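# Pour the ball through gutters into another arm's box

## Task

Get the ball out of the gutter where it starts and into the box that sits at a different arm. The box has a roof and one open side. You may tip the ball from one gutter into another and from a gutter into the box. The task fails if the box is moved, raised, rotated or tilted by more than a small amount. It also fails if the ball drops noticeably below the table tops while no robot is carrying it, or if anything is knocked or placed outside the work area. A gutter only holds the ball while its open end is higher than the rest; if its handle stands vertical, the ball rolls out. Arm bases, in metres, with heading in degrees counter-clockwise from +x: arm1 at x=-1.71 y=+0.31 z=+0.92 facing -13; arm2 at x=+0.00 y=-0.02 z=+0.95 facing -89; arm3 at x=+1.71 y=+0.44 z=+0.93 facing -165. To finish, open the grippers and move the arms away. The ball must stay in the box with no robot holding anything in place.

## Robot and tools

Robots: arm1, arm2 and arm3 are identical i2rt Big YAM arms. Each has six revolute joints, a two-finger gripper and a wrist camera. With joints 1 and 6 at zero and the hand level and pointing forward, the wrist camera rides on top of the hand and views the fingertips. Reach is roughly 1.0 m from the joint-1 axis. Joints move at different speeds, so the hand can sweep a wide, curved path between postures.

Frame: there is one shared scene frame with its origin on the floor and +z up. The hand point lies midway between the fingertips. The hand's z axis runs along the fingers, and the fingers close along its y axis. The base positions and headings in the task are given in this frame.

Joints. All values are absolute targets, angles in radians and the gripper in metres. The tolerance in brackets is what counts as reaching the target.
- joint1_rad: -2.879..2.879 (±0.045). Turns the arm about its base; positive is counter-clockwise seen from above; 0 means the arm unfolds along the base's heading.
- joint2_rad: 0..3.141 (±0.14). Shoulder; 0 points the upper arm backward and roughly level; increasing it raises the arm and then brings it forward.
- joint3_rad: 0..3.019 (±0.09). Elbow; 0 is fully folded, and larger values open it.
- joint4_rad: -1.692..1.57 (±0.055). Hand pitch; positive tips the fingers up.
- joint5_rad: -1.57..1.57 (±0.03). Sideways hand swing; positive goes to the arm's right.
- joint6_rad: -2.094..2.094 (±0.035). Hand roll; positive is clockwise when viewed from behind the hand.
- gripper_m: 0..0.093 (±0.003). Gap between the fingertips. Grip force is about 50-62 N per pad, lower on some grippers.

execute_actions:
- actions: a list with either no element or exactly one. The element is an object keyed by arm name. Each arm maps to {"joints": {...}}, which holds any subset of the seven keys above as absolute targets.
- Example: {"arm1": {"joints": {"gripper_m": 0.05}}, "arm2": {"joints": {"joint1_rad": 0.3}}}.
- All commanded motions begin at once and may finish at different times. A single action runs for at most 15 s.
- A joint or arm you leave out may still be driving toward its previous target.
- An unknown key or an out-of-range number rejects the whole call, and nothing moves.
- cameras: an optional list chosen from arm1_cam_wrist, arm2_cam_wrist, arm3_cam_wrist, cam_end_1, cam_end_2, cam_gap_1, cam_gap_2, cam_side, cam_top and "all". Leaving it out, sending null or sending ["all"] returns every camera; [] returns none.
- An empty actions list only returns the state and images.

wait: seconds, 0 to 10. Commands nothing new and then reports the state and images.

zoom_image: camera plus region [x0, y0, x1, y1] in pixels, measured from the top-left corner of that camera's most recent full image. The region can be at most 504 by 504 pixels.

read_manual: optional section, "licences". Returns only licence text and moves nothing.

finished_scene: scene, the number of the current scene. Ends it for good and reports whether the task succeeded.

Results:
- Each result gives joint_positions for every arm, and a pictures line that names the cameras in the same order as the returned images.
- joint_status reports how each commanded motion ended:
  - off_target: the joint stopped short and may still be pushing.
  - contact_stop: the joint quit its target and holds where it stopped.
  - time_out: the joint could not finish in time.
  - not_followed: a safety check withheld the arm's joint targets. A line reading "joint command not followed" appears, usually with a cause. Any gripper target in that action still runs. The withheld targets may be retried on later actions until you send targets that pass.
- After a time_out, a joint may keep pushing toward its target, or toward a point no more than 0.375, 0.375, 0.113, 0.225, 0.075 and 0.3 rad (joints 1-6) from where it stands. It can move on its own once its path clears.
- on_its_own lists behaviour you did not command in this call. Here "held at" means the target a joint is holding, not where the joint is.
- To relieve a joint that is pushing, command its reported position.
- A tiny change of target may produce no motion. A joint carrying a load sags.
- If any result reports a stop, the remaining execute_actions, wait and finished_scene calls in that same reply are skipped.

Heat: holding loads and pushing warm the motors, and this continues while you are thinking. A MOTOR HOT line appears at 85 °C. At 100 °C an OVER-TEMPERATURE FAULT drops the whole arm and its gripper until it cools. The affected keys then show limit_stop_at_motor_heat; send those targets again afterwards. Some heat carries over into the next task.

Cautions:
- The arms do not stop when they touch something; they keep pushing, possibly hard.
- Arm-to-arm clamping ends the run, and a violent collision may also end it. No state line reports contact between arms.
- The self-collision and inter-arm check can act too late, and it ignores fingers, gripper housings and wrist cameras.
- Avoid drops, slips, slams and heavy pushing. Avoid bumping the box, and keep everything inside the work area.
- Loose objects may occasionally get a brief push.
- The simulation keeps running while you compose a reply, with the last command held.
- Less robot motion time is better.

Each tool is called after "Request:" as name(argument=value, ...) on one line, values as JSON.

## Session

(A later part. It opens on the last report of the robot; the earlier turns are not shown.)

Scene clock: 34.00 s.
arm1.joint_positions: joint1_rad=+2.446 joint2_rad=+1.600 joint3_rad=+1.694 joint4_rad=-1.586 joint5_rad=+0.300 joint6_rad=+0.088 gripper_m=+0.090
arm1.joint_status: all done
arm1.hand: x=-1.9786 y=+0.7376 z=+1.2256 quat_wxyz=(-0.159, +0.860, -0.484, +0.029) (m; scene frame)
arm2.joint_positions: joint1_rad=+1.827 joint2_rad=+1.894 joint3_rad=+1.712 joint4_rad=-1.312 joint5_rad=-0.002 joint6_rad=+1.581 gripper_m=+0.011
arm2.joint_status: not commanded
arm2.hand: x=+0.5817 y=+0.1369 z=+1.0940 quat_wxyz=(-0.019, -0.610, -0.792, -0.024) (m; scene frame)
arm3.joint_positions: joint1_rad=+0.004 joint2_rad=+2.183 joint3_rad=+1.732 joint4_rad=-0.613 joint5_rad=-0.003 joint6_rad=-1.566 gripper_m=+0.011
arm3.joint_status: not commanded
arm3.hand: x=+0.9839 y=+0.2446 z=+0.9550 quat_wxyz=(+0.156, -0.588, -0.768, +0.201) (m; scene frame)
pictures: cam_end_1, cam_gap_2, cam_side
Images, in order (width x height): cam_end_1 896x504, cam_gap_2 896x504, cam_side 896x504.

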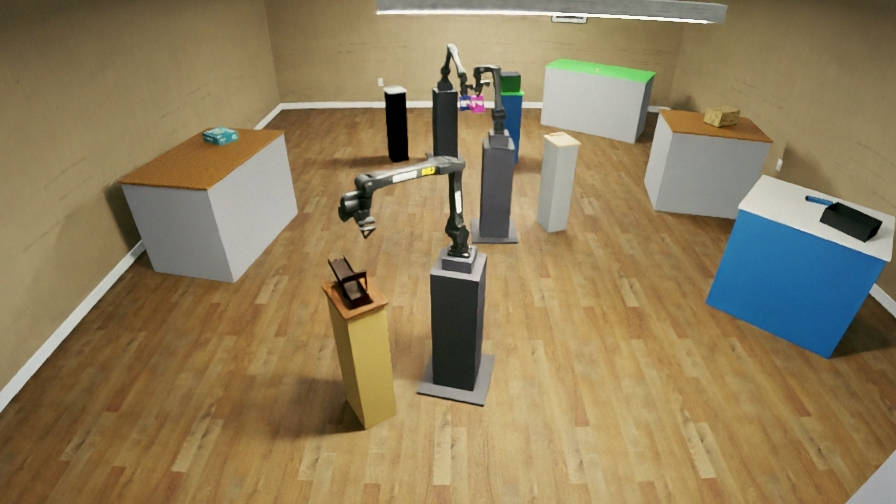

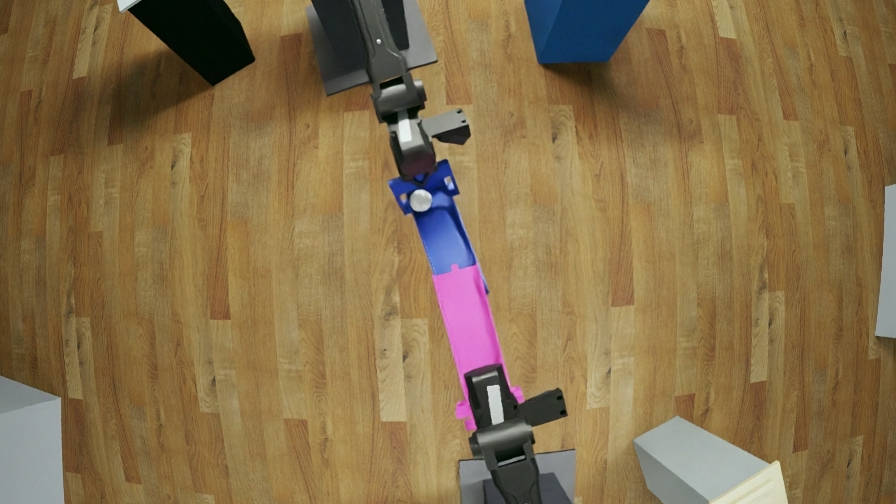

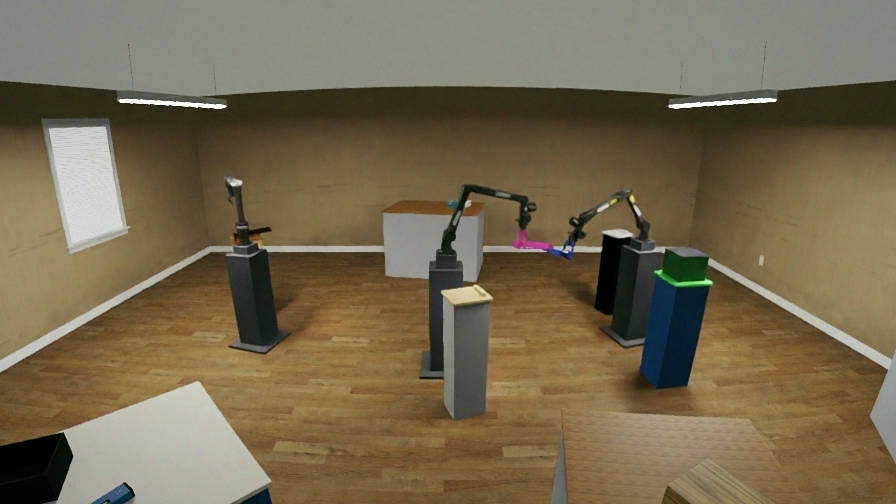

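Request:
execute_actions(actions=[{"arm2":{"joints":{"joint2_rad":1.5,"joint3_rad":1.5,"joint4_rad":-1.1}}}], cameras=[])

Request:
execute_actions(actions=[{"arm2":{"joints":{"joint1_rad":0.044,"joint2_rad":1.9,"joint3_rad":1.73,"joint4_rad":-1.33,"joint5_rad":-0.3,"joint6_rad":-0.343}},"arm3":{"joints":{"joint2_rad":1.5,"joint3_rad":1.4,"joint4_rad":-0.8}}}], cameras=[])

Request:
execute_actions(actions=[{"arm2":{"joints":{"joint2_rad":1.96,"joint3_rad":1.55,"joint4_rad":-1.1}},"arm3":{"joints":{"joint2_rad":0.58,"joint3_rad":0.76,"joint4_rad":-1.25}}}], cameras=[])

Request:
execute_actions(actions=[{"arm3":{"joints":{"joint1_rad":1.36}}}], cameras=["arm3_cam_wrist","cam_end_2","cam_top","cam_side"])

Request:
zoom_image(camera="cam_end_2", region=[250, 130, 550, 310])

Scene clock: 35.73 s.
arm1.joint_positions: joint1_rad=+2.446 joint2_rad=+1.600 joint3_rad=+1.694 joint4_rad=-1.586 joint5_rad=+0.300 joint6_rad=+0.088 gripper_m=+0.090
arm1.joint_status: not commanded
arm1.hand: x=-1.9786 y=+0.7376 z=+1.2256 quat_wxyz=(-0.159, +0.860, -0.484, +0.029) (m; scene frame)
arm2.joint_positions: joint1_rad=+1.827 joint2_rad=+1.505 joint3_rad=+1.492 joint4_rad=-1.126 joint5_rad=-0.002 joint6_rad=+1.581 gripper_m=+0.011
arm2.joint_status: all done
arm2.hand: x=+0.5340 y=+0.1243 z=+1.2254 quat_wxyz=(-0.125, -0.597, -0.776, -0.164) (m; scene frame)
arm3.joint_positions: joint1_rad=+0.004 joint2_rad=+2.183 joint3_rad=+1.732 joint4_rad=-0.613 joint5_rad=-0.003 joint6_rad=-1.566 gripper_m=+0.011
arm3.joint_status: not commanded
arm3.hand: x=+0.9839 y=+0.2446 z=+0.9550 quat_wxyz=(+0.156, -0.588, -0.768, +0.201) (m; scene frame)
pictures: none
No camera images: the call's "cameras" was empty. Leave "cameras" out to get every camera's image.

Scene clock: 38.07 s.
arm1.joint_positions: joint1_rad=+2.446 joint2_rad=+1.600 joint3_rad=+1.694 joint4_rad=-1.586 joint5_rad=+0.300 joint6_rad=+0.088 gripper_m=+0.090
arm1.joint_status: not commanded
arm1.hand: x=-1.9786 y=+0.7376 z=+1.2256 quat_wxyz=(-0.159, +0.860, -0.484, +0.029) (m; scene frame)
arm2.joint_positions: joint1_rad=+0.037 joint2_rad=+1.953 joint3_rad=+1.688 joint4_rad=-1.315 joint5_rad=-0.292 joint6_rad=-0.327 gripper_m=+0.011
arm2.joint_status: all done
arm2.hand: x=+0.0799 y=-0.6121 z=+1.0715 quat_wxyz=(-0.110, -0.557, -0.819, -0.084) (m; scene frame)
arm3.joint_positions: joint1_rad=+0.004 joint2_rad=+1.519 joint3_rad=+1.377 joint4_rad=-0.805 joint5_rad=-0.003 joint6_rad=-1.566 gripper_m=+0.011
arm3.joint_status: all done
arm3.hand: x=+1.1468 y=+0.2871 z=+1.1924 quat_wxyz=(+0.190, -0.577, -0.755, +0.246) (m; scene frame)
pictures: none
No camera images: the call's "cameras" was empty. Leave "cameras" out to get every camera's image.

Scene clock: 39.50 s.
arm1.joint_positions: joint1_rad=+2.446 joint2_rad=+1.600 joint3_rad=+1.694 joint4_rad=-1.586 joint5_rad=+0.300 joint6_rad=+0.088 gripper_m=+0.090
arm1.joint_status: not commanded
arm1.hand: x=-1.9786 y=+0.7376 z=+1.2256 quat_wxyz=(-0.159, +0.860, -0.484, +0.029) (m; scene frame)
arm2.joint_positions: joint1_rad=+0.038 joint2_rad=+1.971 joint3_rad=+1.541 joint4_rad=-1.126 joint5_rad=-0.298 joint6_rad=-0.327 gripper_m=+0.011
arm2.joint_status: all done
arm2.hand: x=+0.0798 y=-0.6026 z=+1.0086 quat_wxyz=(-0.119, -0.555, -0.820, -0.076) (m; scene frame)
arm3.joint_positions: joint1_rad=+0.004 joint2_rad=+0.585 joint3_rad=+0.743 joint4_rad=-1.251 joint5_rad=-0.003 joint6_rad=-1.566 gripper_m=+0.011
arm3.joint_status: all done
arm3.hand: x=+1.4917 y=+0.3817 z=+1.1688 quat_wxyz=(+0.148, -0.590, -0.771, +0.191) (m; scene frame)
pictures: none
No camera images: the call's "cameras" was empty. Leave "cameras" out to get every camera's image.

Scene clock: 41.20 s.
arm1.joint_positions: joint1_rad=+2.446 joint2_rad=+1.600 joint3_rad=+1.694 joint4_rad=-1.586 joint5_rad=+0.300 joint6_rad=+0.088 gripper_m=+0.090
arm1.joint_status: not commanded
arm1.hand: x=-1.9786 y=+0.7376 z=+1.2256 quat_wxyz=(-0.159, +0.860, -0.484, +0.029) (m; scene frame)
arm2.joint_positions: joint1_rad=+0.038 joint2_rad=+1.971 joint3_rad=+1.541 joint4_rad=-1.126 joint5_rad=-0.298 joint6_rad=-0.327 gripper_m=+0.011
arm2.joint_status: not commanded
arm2.hand: x=+0.0798 y=-0.6026 z=+1.0086 quat_wxyz=(-0.119, -0.555, -0.820, -0.076) (m; scene frame)
arm3.joint_positions: joint1_rad=+1.355 joint2_rad=+0.585 joint3_rad=+0.743 joint4_rad=-1.251 joint5_rad=+0.000 joint6_rad=-1.566 gripper_m=+0.011
arm3.joint_status: all done
arm3.hand: x=+1.7280 y=+0.2098 z=+1.1654 quat_wxyz=(-0.001, +0.022, -0.972, +0.234) (m; scene frame)
pictures: arm3_cam_wrist, cam_end_2, cam_side, cam_top
Images, in order (width x height): arm3_cam_wrist 616x616, cam_end_2 896x504, cam_side 896x504, cam_top 896x504.

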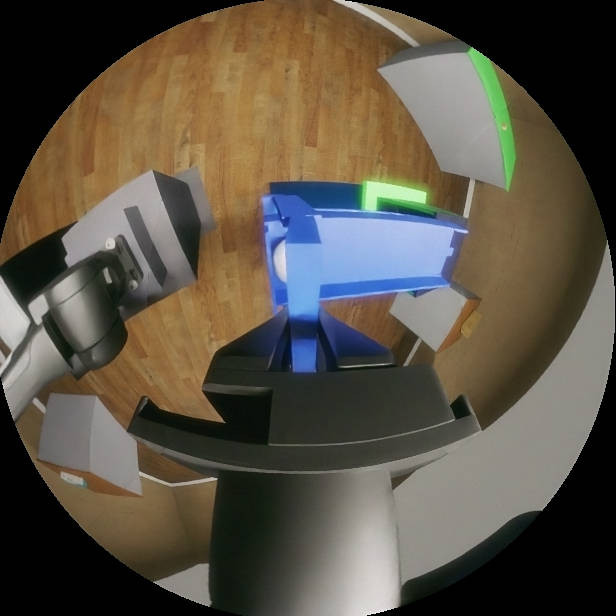

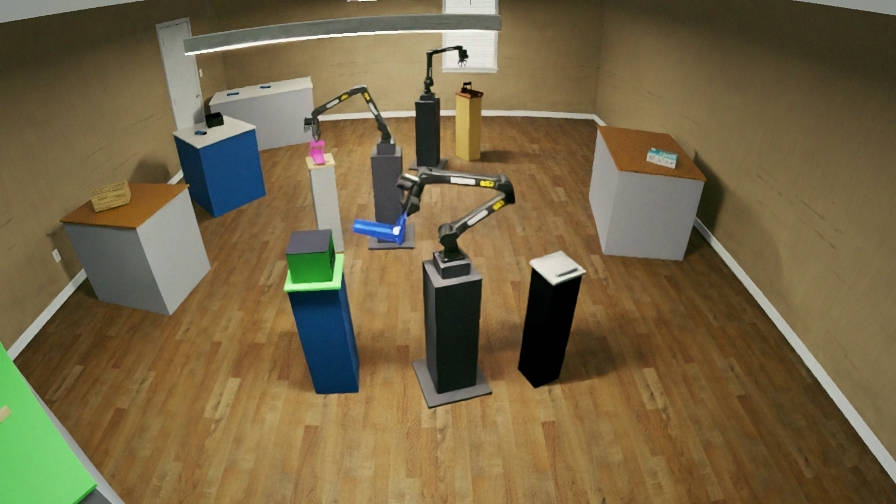

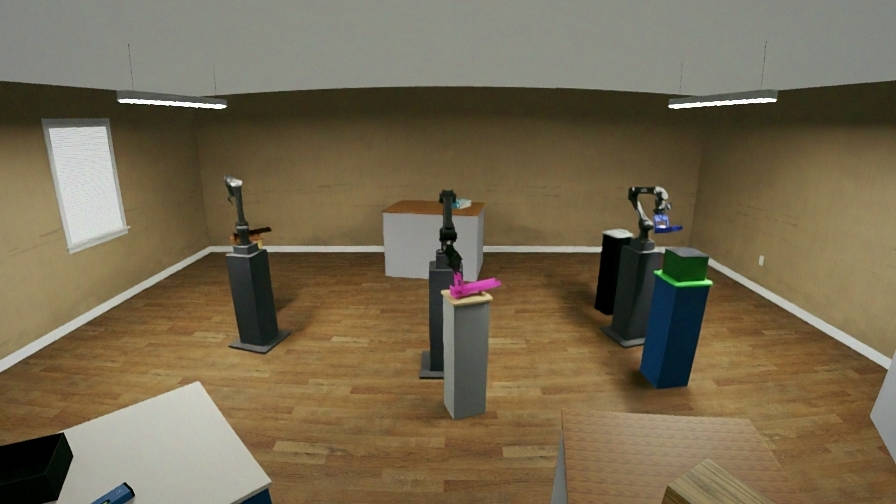

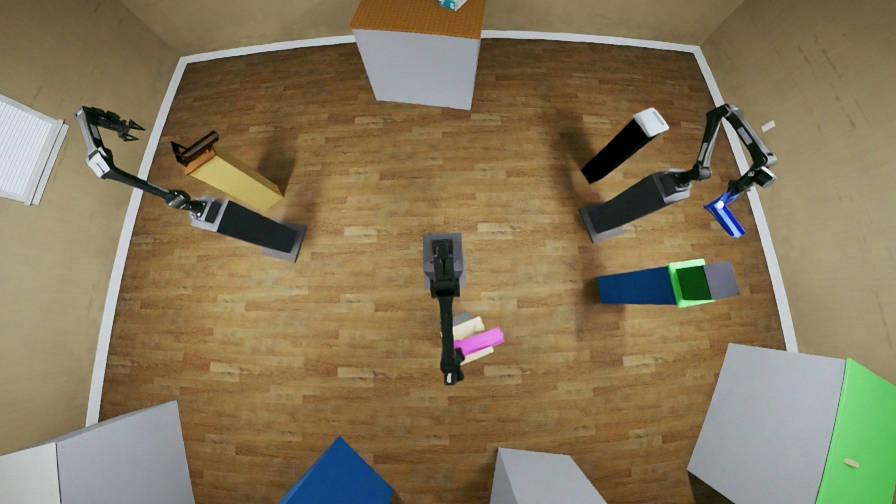

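Region (250, 130, 550, 310) of cam_end_2's 896x504 image, scaled by 1.680, with more detail than that image has; it fills the top 302 rows of this view, and the rest is white.

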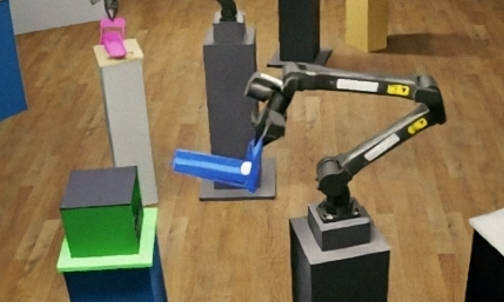

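Request:
execute_actions(actions=[{"arm2":{"joints":{"gripper_m":0.09}},"arm3":{"joints":{"joint2_rad":0.82,"joint3_rad":0.63,"joint4_rad":-1.0}}}], cameras=["arm3_cam_wrist","cam_end_2"])

Request:
zoom_image(camera="cam_end_2", region=[250, 130, 550, 310])

Scene clock: 42.43 s.
arm1.joint_positions: joint1_rad=+2.446 joint2_rad=+1.600 joint3_rad=+1.694 joint4_rad=-1.586 joint5_rad=+0.300 joint6_rad=+0.088 gripper_m=+0.090
arm1.joint_status: not commanded
arm1.hand: x=-1.9786 y=+0.7376 z=+1.2256 quat_wxyz=(-0.159, +0.860, -0.484, +0.029) (m; scene frame)
arm2.joint_positions: joint1_rad=+0.038 joint2_rad=+1.971 joint3_rad=+1.541 joint4_rad=-1.117 joint5_rad=-0.299 joint6_rad=-0.328 gripper_m=+0.090
arm2.joint_status: all done
arm2.hand: x=+0.0801 y=-0.6047 z=+1.0087 quat_wxyz=(-0.122, -0.554, -0.820, -0.073) (m; scene frame)
arm3.joint_positions: joint1_rad=+1.355 joint2_rad=+0.836 joint3_rad=+0.602 joint4_rad=-1.025 joint5_rad=+0.000 joint6_rad=-1.566 gripper_m=+0.011
arm3.joint_status: all done
arm3.hand: x=+1.7284 y=+0.1788 z=+1.0616 quat_wxyz=(+0.001, +0.022, -0.988, +0.152) (m; scene frame)
pictures: arm3_cam_wrist, cam_end_2
Images, in order (width x height): arm3_cam_wrist 616x616, cam_end_2 896x504.

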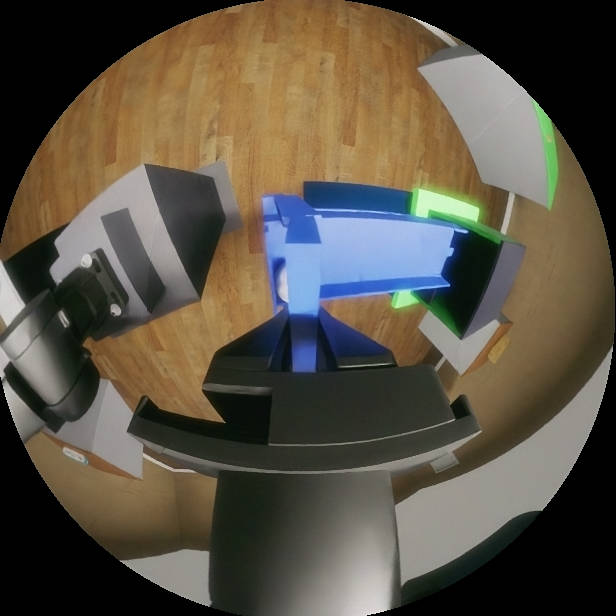

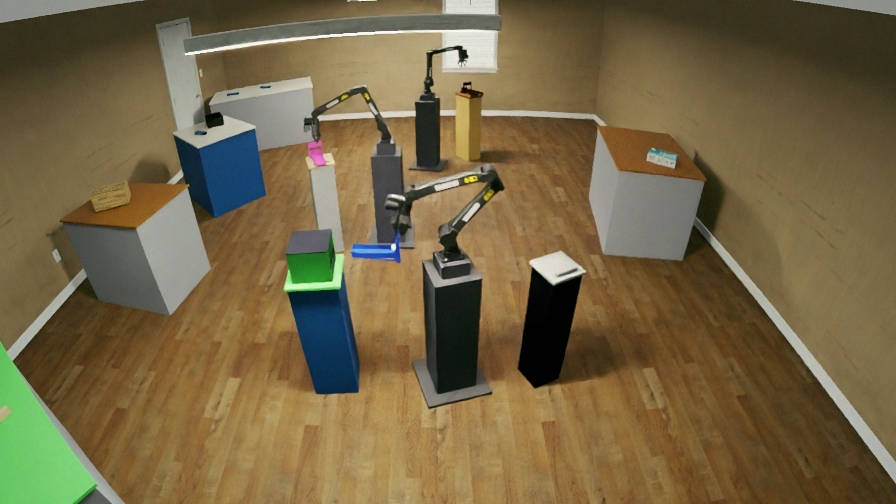

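Region (250, 130, 550, 310) of cam_end_2's 896x504 image, scaled by 1.680, with more detail than that image has; it fills the top 302 rows of this view, and the rest is white.

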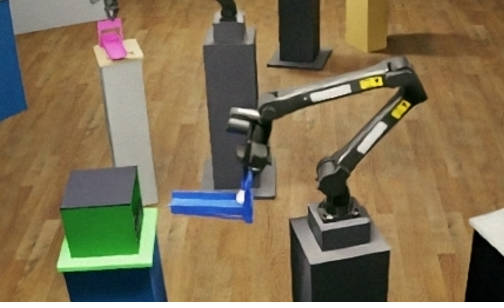

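Request:
execute_actions(actions=[{"arm2":{"joints":{"joint2_rad":1.6,"joint3_rad":1.7,"joint4_rad":-1.6}},"arm3":{"joints":{"joint1_rad":1.29,"joint2_rad":1.085,"joint3_rad":0.79,"joint4_rad":-0.9}}}], cameras=["arm3_cam_wrist","cam_end_2"])

Request:
zoom_image(camera="cam_end_2", region=[250, 130, 550, 310])

Scene clock: 44.27 s.
arm1.joint_positions: joint1_rad=+2.446 joint2_rad=+1.600 joint3_rad=+1.694 joint4_rad=-1.586 joint5_rad=+0.300 joint6_rad=+0.088 gripper_m=+0.090
arm1.joint_status: not commanded
arm1.hand: x=-1.9786 y=+0.7376 z=+1.2256 quat_wxyz=(-0.159, +0.860, -0.484, +0.029) (m; scene frame)
arm2.joint_positions: joint1_rad=+0.038 joint2_rad=+1.606 joint3_rad=+1.681 joint4_rad=-1.585 joint5_rad=-0.300 joint6_rad=-0.328 gripper_m=+0.090
arm2.joint_status: all done
arm2.hand: x=+0.0794 y=-0.5163 z=+1.2502 quat_wxyz=(-0.133, -0.551, -0.821, -0.059) (m; scene frame)
arm3.joint_positions: joint1_rad=+1.294 joint2_rad=+1.099 joint3_rad=+0.748 joint4_rad=-0.912 joint5_rad=+0.000 joint6_rad=-1.566 gripper_m=+0.011
arm3.joint_status: all done
arm3.hand: x=+1.7111 y=+0.1006 z=+1.0599 quat_wxyz=(+0.006, -0.008, -0.989, +0.151) (m; scene frame)
pictures: arm3_cam_wrist, cam_end_2
Images, in order (width x height): arm3_cam_wrist 616x616, cam_end_2 896x504.

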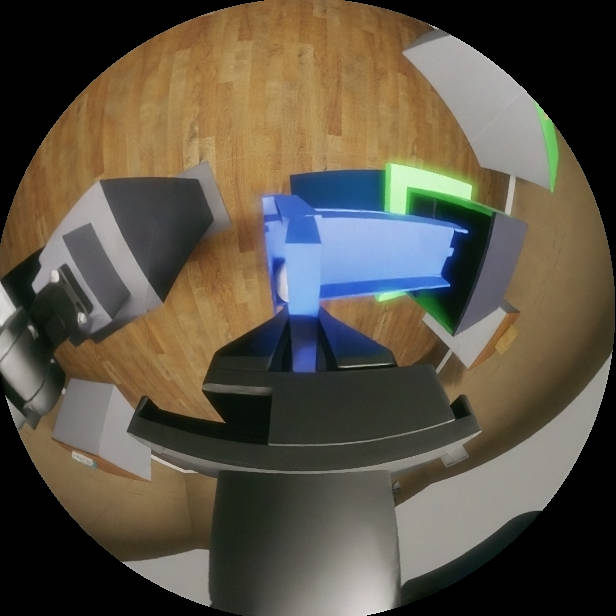

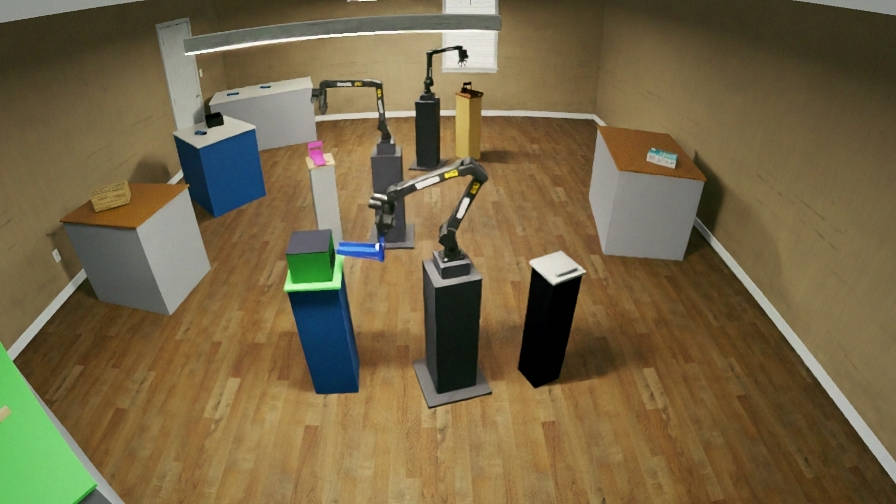

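Region (250, 130, 550, 310) of cam_end_2's 896x504 image, scaled by 1.680, with more detail than that image has; it fills the top 302 rows of this view, and the rest is white.

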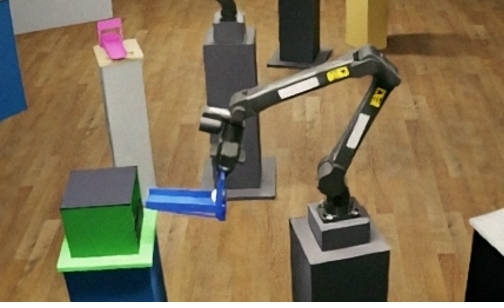

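Request:
execute_actions(actions=[{"arm3":{"joints":{"joint1_rad":1.31,"joint2_rad":1.4,"joint3_rad":1.08,"joint4_rad":-1.1}}}], cameras=[])

Request:
wait(seconds=2)

Request:
zoom_image(camera="cam_end_2", region=[250, 130, 550, 310])

Scene clock: 45.53 s.
arm1.joint_positions: joint1_rad=+2.446 joint2_rad=+1.600 joint3_rad=+1.694 joint4_rad=-1.586 joint5_rad=+0.300 joint6_rad=+0.088 gripper_m=+0.090
arm1.joint_status: not commanded
arm1.hand: x=-1.9786 y=+0.7376 z=+1.2256 quat_wxyz=(-0.159, +0.860, -0.484, +0.029) (m; scene frame)
arm2.joint_positions: joint1_rad=+0.038 joint2_rad=+1.606 joint3_rad=+1.681 joint4_rad=-1.585 joint5_rad=-0.300 joint6_rad=-0.328 gripper_m=+0.090
arm2.joint_status: not commanded
arm2.hand: x=+0.0794 y=-0.5163 z=+1.2502 quat_wxyz=(-0.133, -0.551, -0.821, -0.059) (m; scene frame)
arm3.joint_positions: joint1_rad=+1.301 joint2_rad=+1.414 joint3_rad=+1.028 joint4_rad=-1.091 joint5_rad=+0.000 joint6_rad=-1.566 gripper_m=+0.011
arm3.joint_status: all done
arm3.hand: x=+1.7132 y=+0.0374 z=+1.0532 quat_wxyz=(+0.005, -0.005, -0.999, +0.044) (m; scene frame)
pictures: none
No camera images: the call's "cameras" was empty. Leave "cameras" out to get every camera's image.

Scene clock: 47.53 s.
arm1.joint_positions: joint1_rad=+2.446 joint2_rad=+1.600 joint3_rad=+1.694 joint4_rad=-1.586 joint5_rad=+0.300 joint6_rad=+0.088 gripper_m=+0.090
arm1.joint_status: not commanded
arm1.hand: x=-1.9786 y=+0.7376 z=+1.2256 quat_wxyz=(-0.159, +0.860, -0.484, +0.029) (m; scene frame)
arm2.joint_positions: joint1_rad=+0.038 joint2_rad=+1.606 joint3_rad=+1.681 joint4_rad=-1.585 joint5_rad=-0.300 joint6_rad=-0.328 gripper_m=+0.090
arm2.joint_status: not commanded
arm2.hand: x=+0.0794 y=-0.5163 z=+1.2502 quat_wxyz=(-0.133, -0.551, -0.821, -0.059) (m; scene frame)
arm3.joint_positions: joint1_rad=+1.301 joint2_rad=+1.414 joint3_rad=+1.028 joint4_rad=-1.091 joint5_rad=+0.000 joint6_rad=-1.566 gripper_m=+0.011
arm3.joint_status: all done
arm3.hand: x=+1.7132 y=+0.0374 z=+1.0532 quat_wxyz=(+0.005, -0.005, -0.999, +0.044) (m; scene frame)
wait: 2.00 s; at rest by 0.27 s
pictures: arm1_cam_wrist, arm2_cam_wrist, arm3_cam_wrist, cam_end_1, cam_end_2, cam_gap_1, cam_gap_2, cam_side, cam_top
Images, in order (width x height): arm1_cam_wrist 616x616, arm2_cam_wrist 616x616, arm3_cam_wrist 616x616, cam_end_1 896x504, cam_end_2 896x504, cam_gap_1 896x504, cam_gap_2 896x504, cam_side 896x504, cam_top 896x504.

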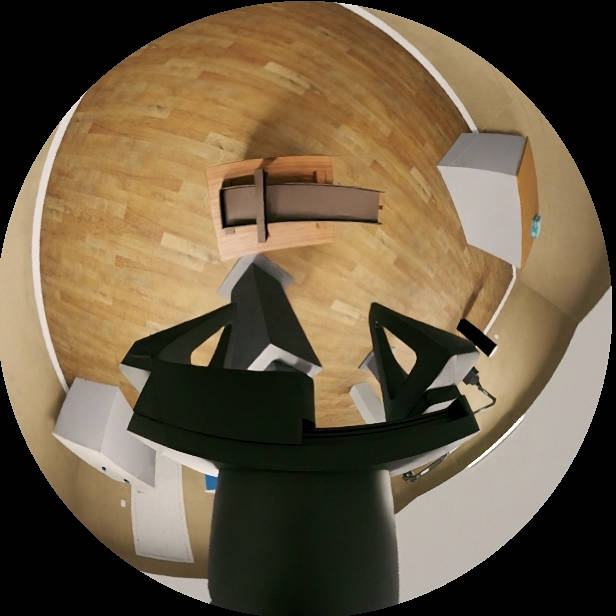

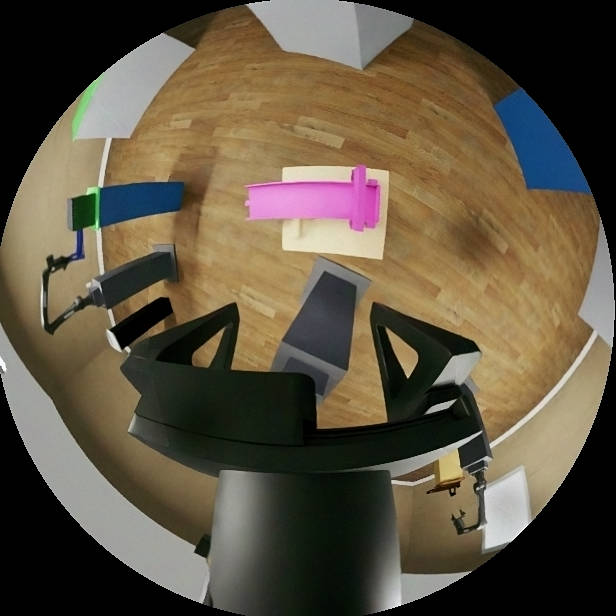

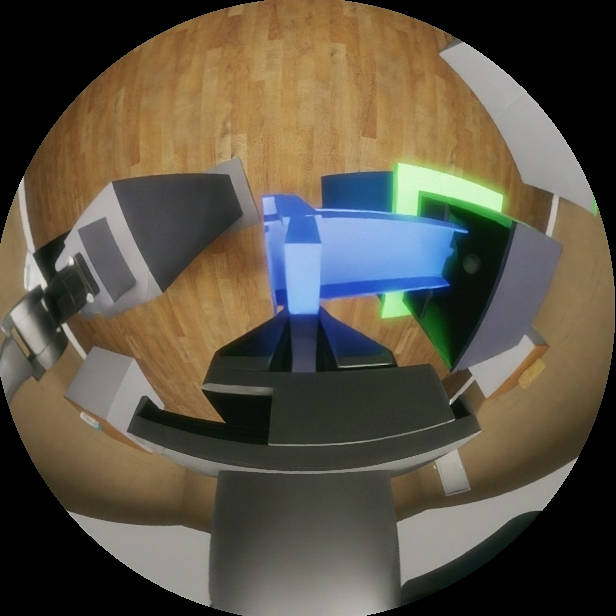

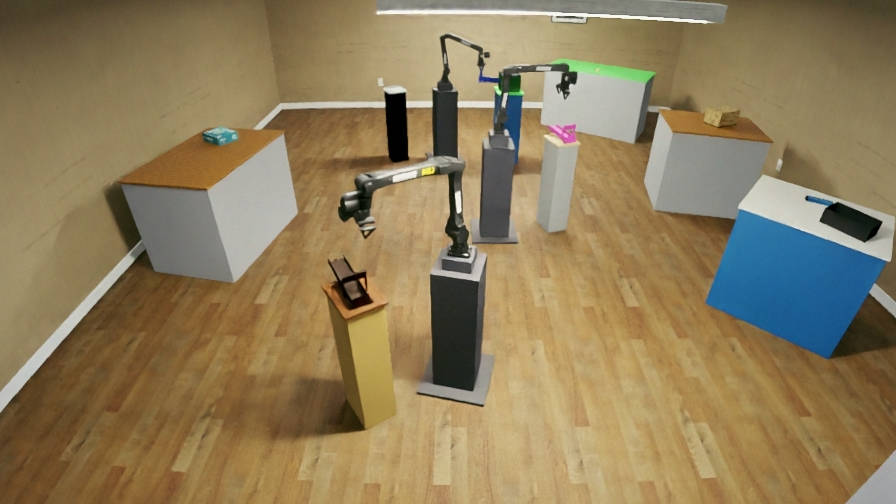

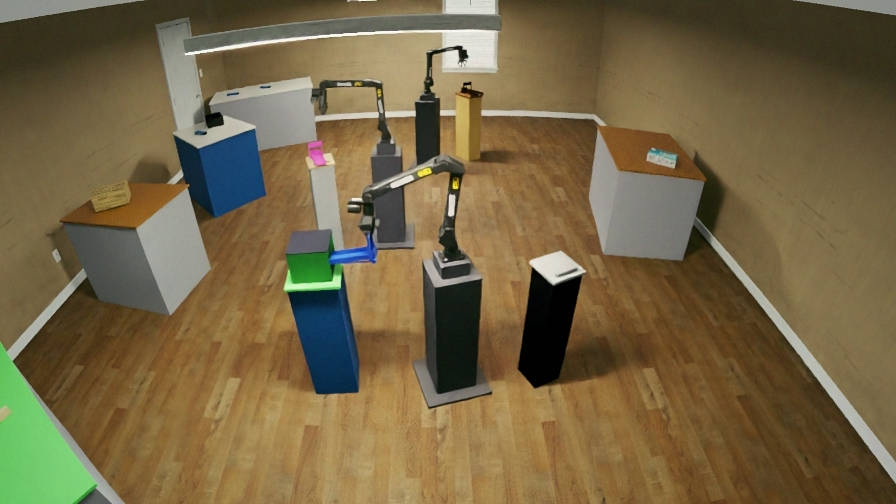

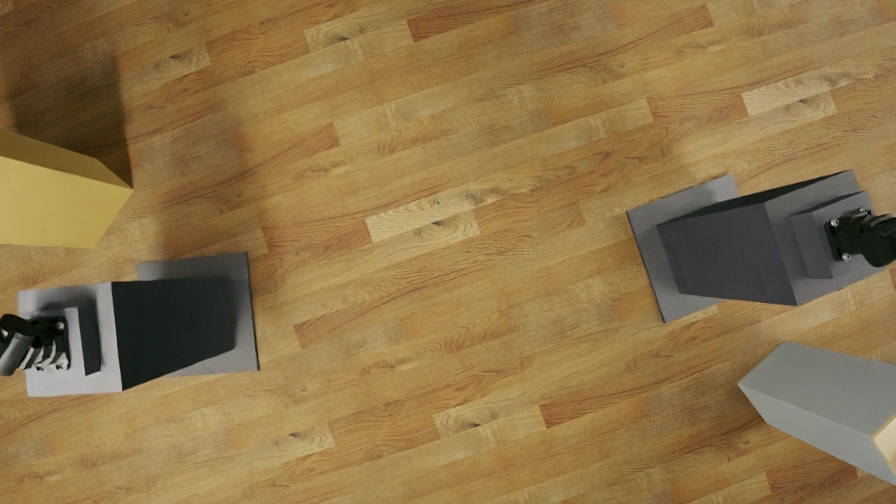

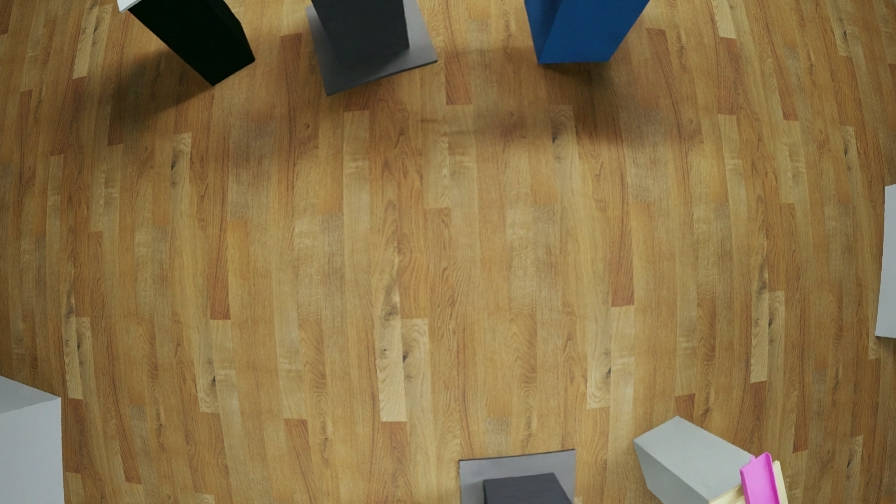

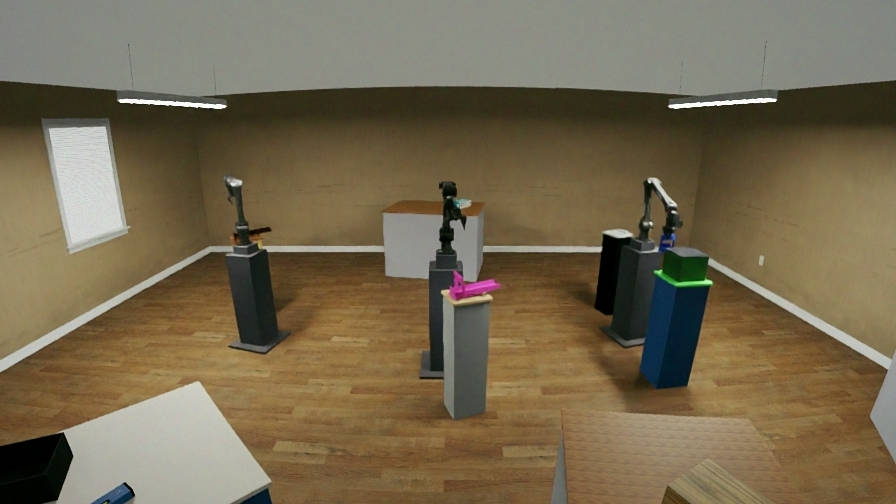

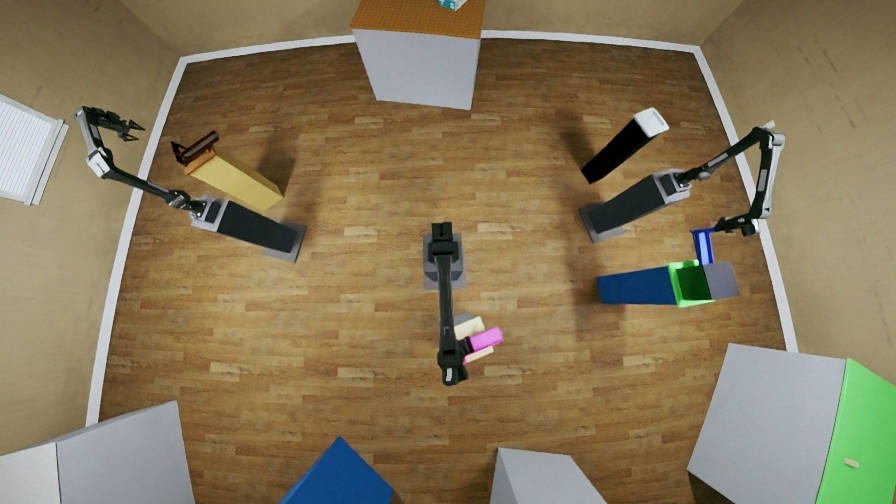

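Region (250, 130, 550, 310) of cam_end_2's 896x504 image, scaled by 1.680, with more detail than that image has; it fills the top 302 rows of this view, and the rest is white.

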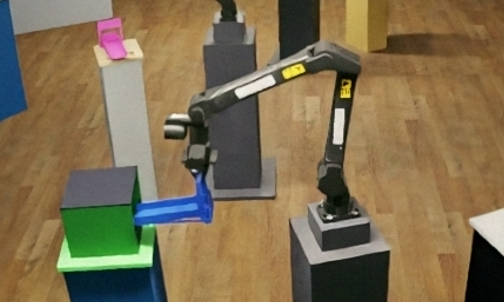

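In. Return the gutter.

Request:
execute_actions(actions=[{"arm3":{"joints":{"joint2_rad":1.0,"joint3_rad":0.75}}}], cameras=[])

Request:
execute_actions(actions=[{"arm3":{"joints":{"joint1_rad":0.3,"joint3_rad":1.0}}}], cameras=[])

Request:
execute_actions(actions=[{"arm3":{"joints":{"joint1_rad":-1.615,"joint2_rad":1.75,"joint3_rad":1.57,"joint4_rad":-1.34,"joint5_rad":0.3,"joint6_rad":-0.114}}}], cameras=[])

Request:
execute_actions(actions=[{"arm3":{"joints":{"joint2_rad":1.885,"joint3_rad":1.42,"joint4_rad":-1.06}}}], cameras=[])

Request:
execute_actions(actions=[{"arm3":{"joints":{"gripper_m":0.09}}}], cameras=[])

Request:
execute_actions(actions=[{"arm3":{"joints":{"joint2_rad":1.6,"joint3_rad":1.7,"joint4_rad":-1.6}}}], cameras=["cam_end_2"])

Request:
finished_scene(scene=1)

Scene clock: 48.93 s.
arm1.joint_positions: joint1_rad=+2.446 joint2_rad=+1.600 joint3_rad=+1.694 joint4_rad=-1.586 joint5_rad=+0.300 joint6_rad=+0.088 gripper_m=+0.090
arm1.joint_status: not commanded
arm1.hand: x=-1.9786 y=+0.7376 z=+1.2256 quat_wxyz=(-0.159, +0.860, -0.484, +0.029) (m; scene frame)
arm2.joint_positions: joint1_rad=+0.038 joint2_rad=+1.606 joint3_rad=+1.681 joint4_rad=-1.585 joint5_rad=-0.300 joint6_rad=-0.328 gripper_m=+0.090
arm2.joint_status: not commanded
arm2.hand: x=+0.0794 y=-0.5163 z=+1.2502 quat_wxyz=(-0.133, -0.551, -0.821, -0.059) (m; scene frame)
arm3.joint_positions: joint1_rad=+1.301 joint2_rad=+1.005 joint3_rad=+0.736 joint4_rad=-1.098 joint5_rad=+0.000 joint6_rad=-1.566 gripper_m=+0.011
arm3.joint_status: all done
arm3.hand: x=+1.7141 y=+0.1500 z=+1.0714 quat_wxyz=(+0.005, -0.005, -0.995, +0.099) (m; scene frame)
pictures: none
No camera images: the call's "cameras" was empty. Leave "cameras" out to get every camera's image.

Scene clock: 50.43 s.
arm1.joint_positions: joint1_rad=+2.446 joint2_rad=+1.600 joint3_rad=+1.694 joint4_rad=-1.586 joint5_rad=+0.300 joint6_rad=+0.088 gripper_m=+0.090
arm1.joint_status: not commanded
arm1.hand: x=-1.9786 y=+0.7376 z=+1.2256 quat_wxyz=(-0.159, +0.860, -0.484, +0.029) (m; scene frame)
arm2.joint_positions: joint1_rad=+0.038 joint2_rad=+1.606 joint3_rad=+1.681 joint4_rad=-1.585 joint5_rad=-0.300 joint6_rad=-0.328 gripper_m=+0.090
arm2.joint_status: not commanded
arm2.hand: x=+0.0794 y=-0.5163 z=+1.2502 quat_wxyz=(-0.133, -0.551, -0.821, -0.059) (m; scene frame)
arm3.joint_positions: joint1_rad=+0.302 joint2_rad=+1.010 joint3_rad=+0.968 joint4_rad=-1.102 joint5_rad=+0.000 joint6_rad=-1.566 gripper_m=+0.011
arm3.joint_status: all done
arm3.hand: x=+1.4121 y=+0.2502 z=+1.1782 quat_wxyz=(+0.108, -0.472, -0.855, +0.186) (m; scene frame)
pictures: none
No camera images: the call's "cameras" was empty. Leave "cameras" out to get every camera's image.

Scene clock: 52.50 s.
arm1.joint_positions: joint1_rad=+2.446 joint2_rad=+1.600 joint3_rad=+1.694 joint4_rad=-1.586 joint5_rad=+0.300 joint6_rad=+0.088 gripper_m=+0.090
arm1.joint_status: not commanded
arm1.hand: x=-1.9786 y=+0.7376 z=+1.2256 quat_wxyz=(-0.159, +0.860, -0.484, +0.029) (m; scene frame)
arm2.joint_positions: joint1_rad=+0.038 joint2_rad=+1.606 joint3_rad=+1.681 joint4_rad=-1.585 joint5_rad=-0.300 joint6_rad=-0.328 gripper_m=+0.090
arm2.joint_status: not commanded
arm2.hand: x=+0.0794 y=-0.5163 z=+1.2502 quat_wxyz=(-0.133, -0.551, -0.821, -0.059) (m; scene frame)
arm3.joint_positions: joint1_rad=-1.623 joint2_rad=+1.778 joint3_rad=+1.526 joint4_rad=-1.328 joint5_rad=+0.299 joint6_rad=-0.125 gripper_m=+0.012
arm3.joint_status: all done
arm3.hand: x=+1.6547 y=+0.9765 z=+1.0858 quat_wxyz=(+0.106, -0.807, +0.573, -0.098) (m; scene frame)
pictures: none
No camera images: the call's "cameras" was empty. Leave "cameras" out to get every camera's image.

Scene clock: 53.53 s.
arm1.joint_positions: joint1_rad=+2.446 joint2_rad=+1.600 joint3_rad=+1.694 joint4_rad=-1.586 joint5_rad=+0.300 joint6_rad=+0.088 gripper_m=+0.090
arm1.joint_status: not commanded
arm1.hand: x=-1.9786 y=+0.7376 z=+1.2256 quat_wxyz=(-0.159, +0.860, -0.484, +0.029) (m; scene frame)
arm2.joint_positions: joint1_rad=+0.038 joint2_rad=+1.606 joint3_rad=+1.681 joint4_rad=-1.585 joint5_rad=-0.300 joint6_rad=-0.328 gripper_m=+0.090
arm2.joint_status: not commanded
arm2.hand: x=+0.0794 y=-0.5163 z=+1.2502 quat_wxyz=(-0.133, -0.551, -0.821, -0.059) (m; scene frame)
arm3.joint_positions: joint1_rad=-1.623 joint2_rad=+1.905 joint3_rad=+1.399 joint4_rad=-1.074 joint5_rad=+0.300 joint6_rad=-0.121 gripper_m=+0.012
arm3.joint_status: all done
arm3.hand: x=+1.6518 y=+0.9854 z=+0.9752 quat_wxyz=(+0.107, -0.806, +0.574, -0.098) (m; scene frame)
pictures: none
No camera images: the call's "cameras" was empty. Leave "cameras" out to get every camera's image.

Scene clock: 54.23 s.
arm1.joint_positions: joint1_rad=+2.446 joint2_rad=+1.600 joint3_rad=+1.694 joint4_rad=-1.586 joint5_rad=+0.300 joint6_rad=+0.088 gripper_m=+0.090
arm1.joint_status: not commanded
arm1.hand: x=-1.9786 y=+0.7376 z=+1.2256 quat_wxyz=(-0.159, +0.860, -0.484, +0.029) (m; scene frame)
arm2.joint_positions: joint1_rad=+0.038 joint2_rad=+1.606 joint3_rad=+1.681 joint4_rad=-1.585 joint5_rad=-0.300 joint6_rad=-0.328 gripper_m=+0.090
arm2.joint_status: not commanded
arm2.hand: x=+0.0794 y=-0.5163 z=+1.2502 quat_wxyz=(-0.133, -0.551, -0.821, -0.059) (m; scene frame)
arm3.joint_positions: joint1_rad=-1.623 joint2_rad=+1.903 joint3_rad=+1.399 joint4_rad=-1.074 joint5_rad=+0.300 joint6_rad=-0.121 gripper_m=+0.090
arm3.joint_status: all done
arm3.hand: x=+1.6517 y=+0.9855 z=+0.9758 quat_wxyz=(+0.107, -0.806, +0.574, -0.098) (m; scene frame)
pictures: none
No camera images: the call's "cameras" was empty. Leave "cameras" out to get every camera's image.

Scene clock: 55.73 s.
arm1.joint_positions: joint1_rad=+2.446 joint2_rad=+1.600 joint3_rad=+1.694 joint4_rad=-1.586 joint5_rad=+0.300 joint6_rad=+0.088 gripper_m=+0.090
arm1.joint_status: not commanded
arm1.hand: x=-1.9786 y=+0.7376 z=+1.2256 quat_wxyz=(-0.159, +0.860, -0.484, +0.029) (m; scene frame)
arm2.joint_positions: joint1_rad=+0.038 joint2_rad=+1.606 joint3_rad=+1.681 joint4_rad=-1.585 joint5_rad=-0.300 joint6_rad=-0.328 gripper_m=+0.090
arm2.joint_status: not commanded
arm2.hand: x=+0.0794 y=-0.5163 z=+1.2502 quat_wxyz=(-0.133, -0.551, -0.821, -0.059) (m; scene frame)
arm3.joint_positions: joint1_rad=-1.623 joint2_rad=+1.610 joint3_rad=+1.688 joint4_rad=-1.587 joint5_rad=+0.300 joint6_rad=-0.121 gripper_m=+0.090
arm3.joint_status: all done
arm3.hand: x=+1.6632 y=+0.9428 z=+1.2300 quat_wxyz=(+0.130, -0.802, +0.578, -0.073) (m; scene frame)
pictures: cam_end_2
Images, in order (width x height): cam_end_2 896x504.

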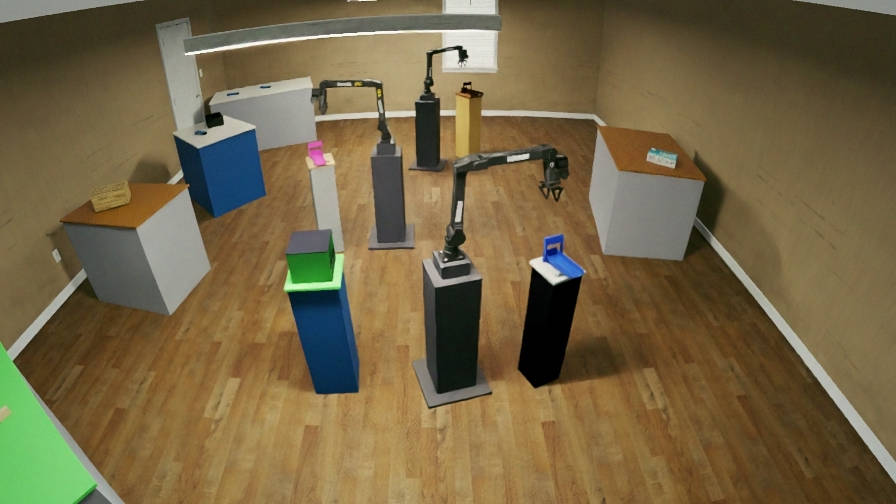

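The scene is finished: the task was done.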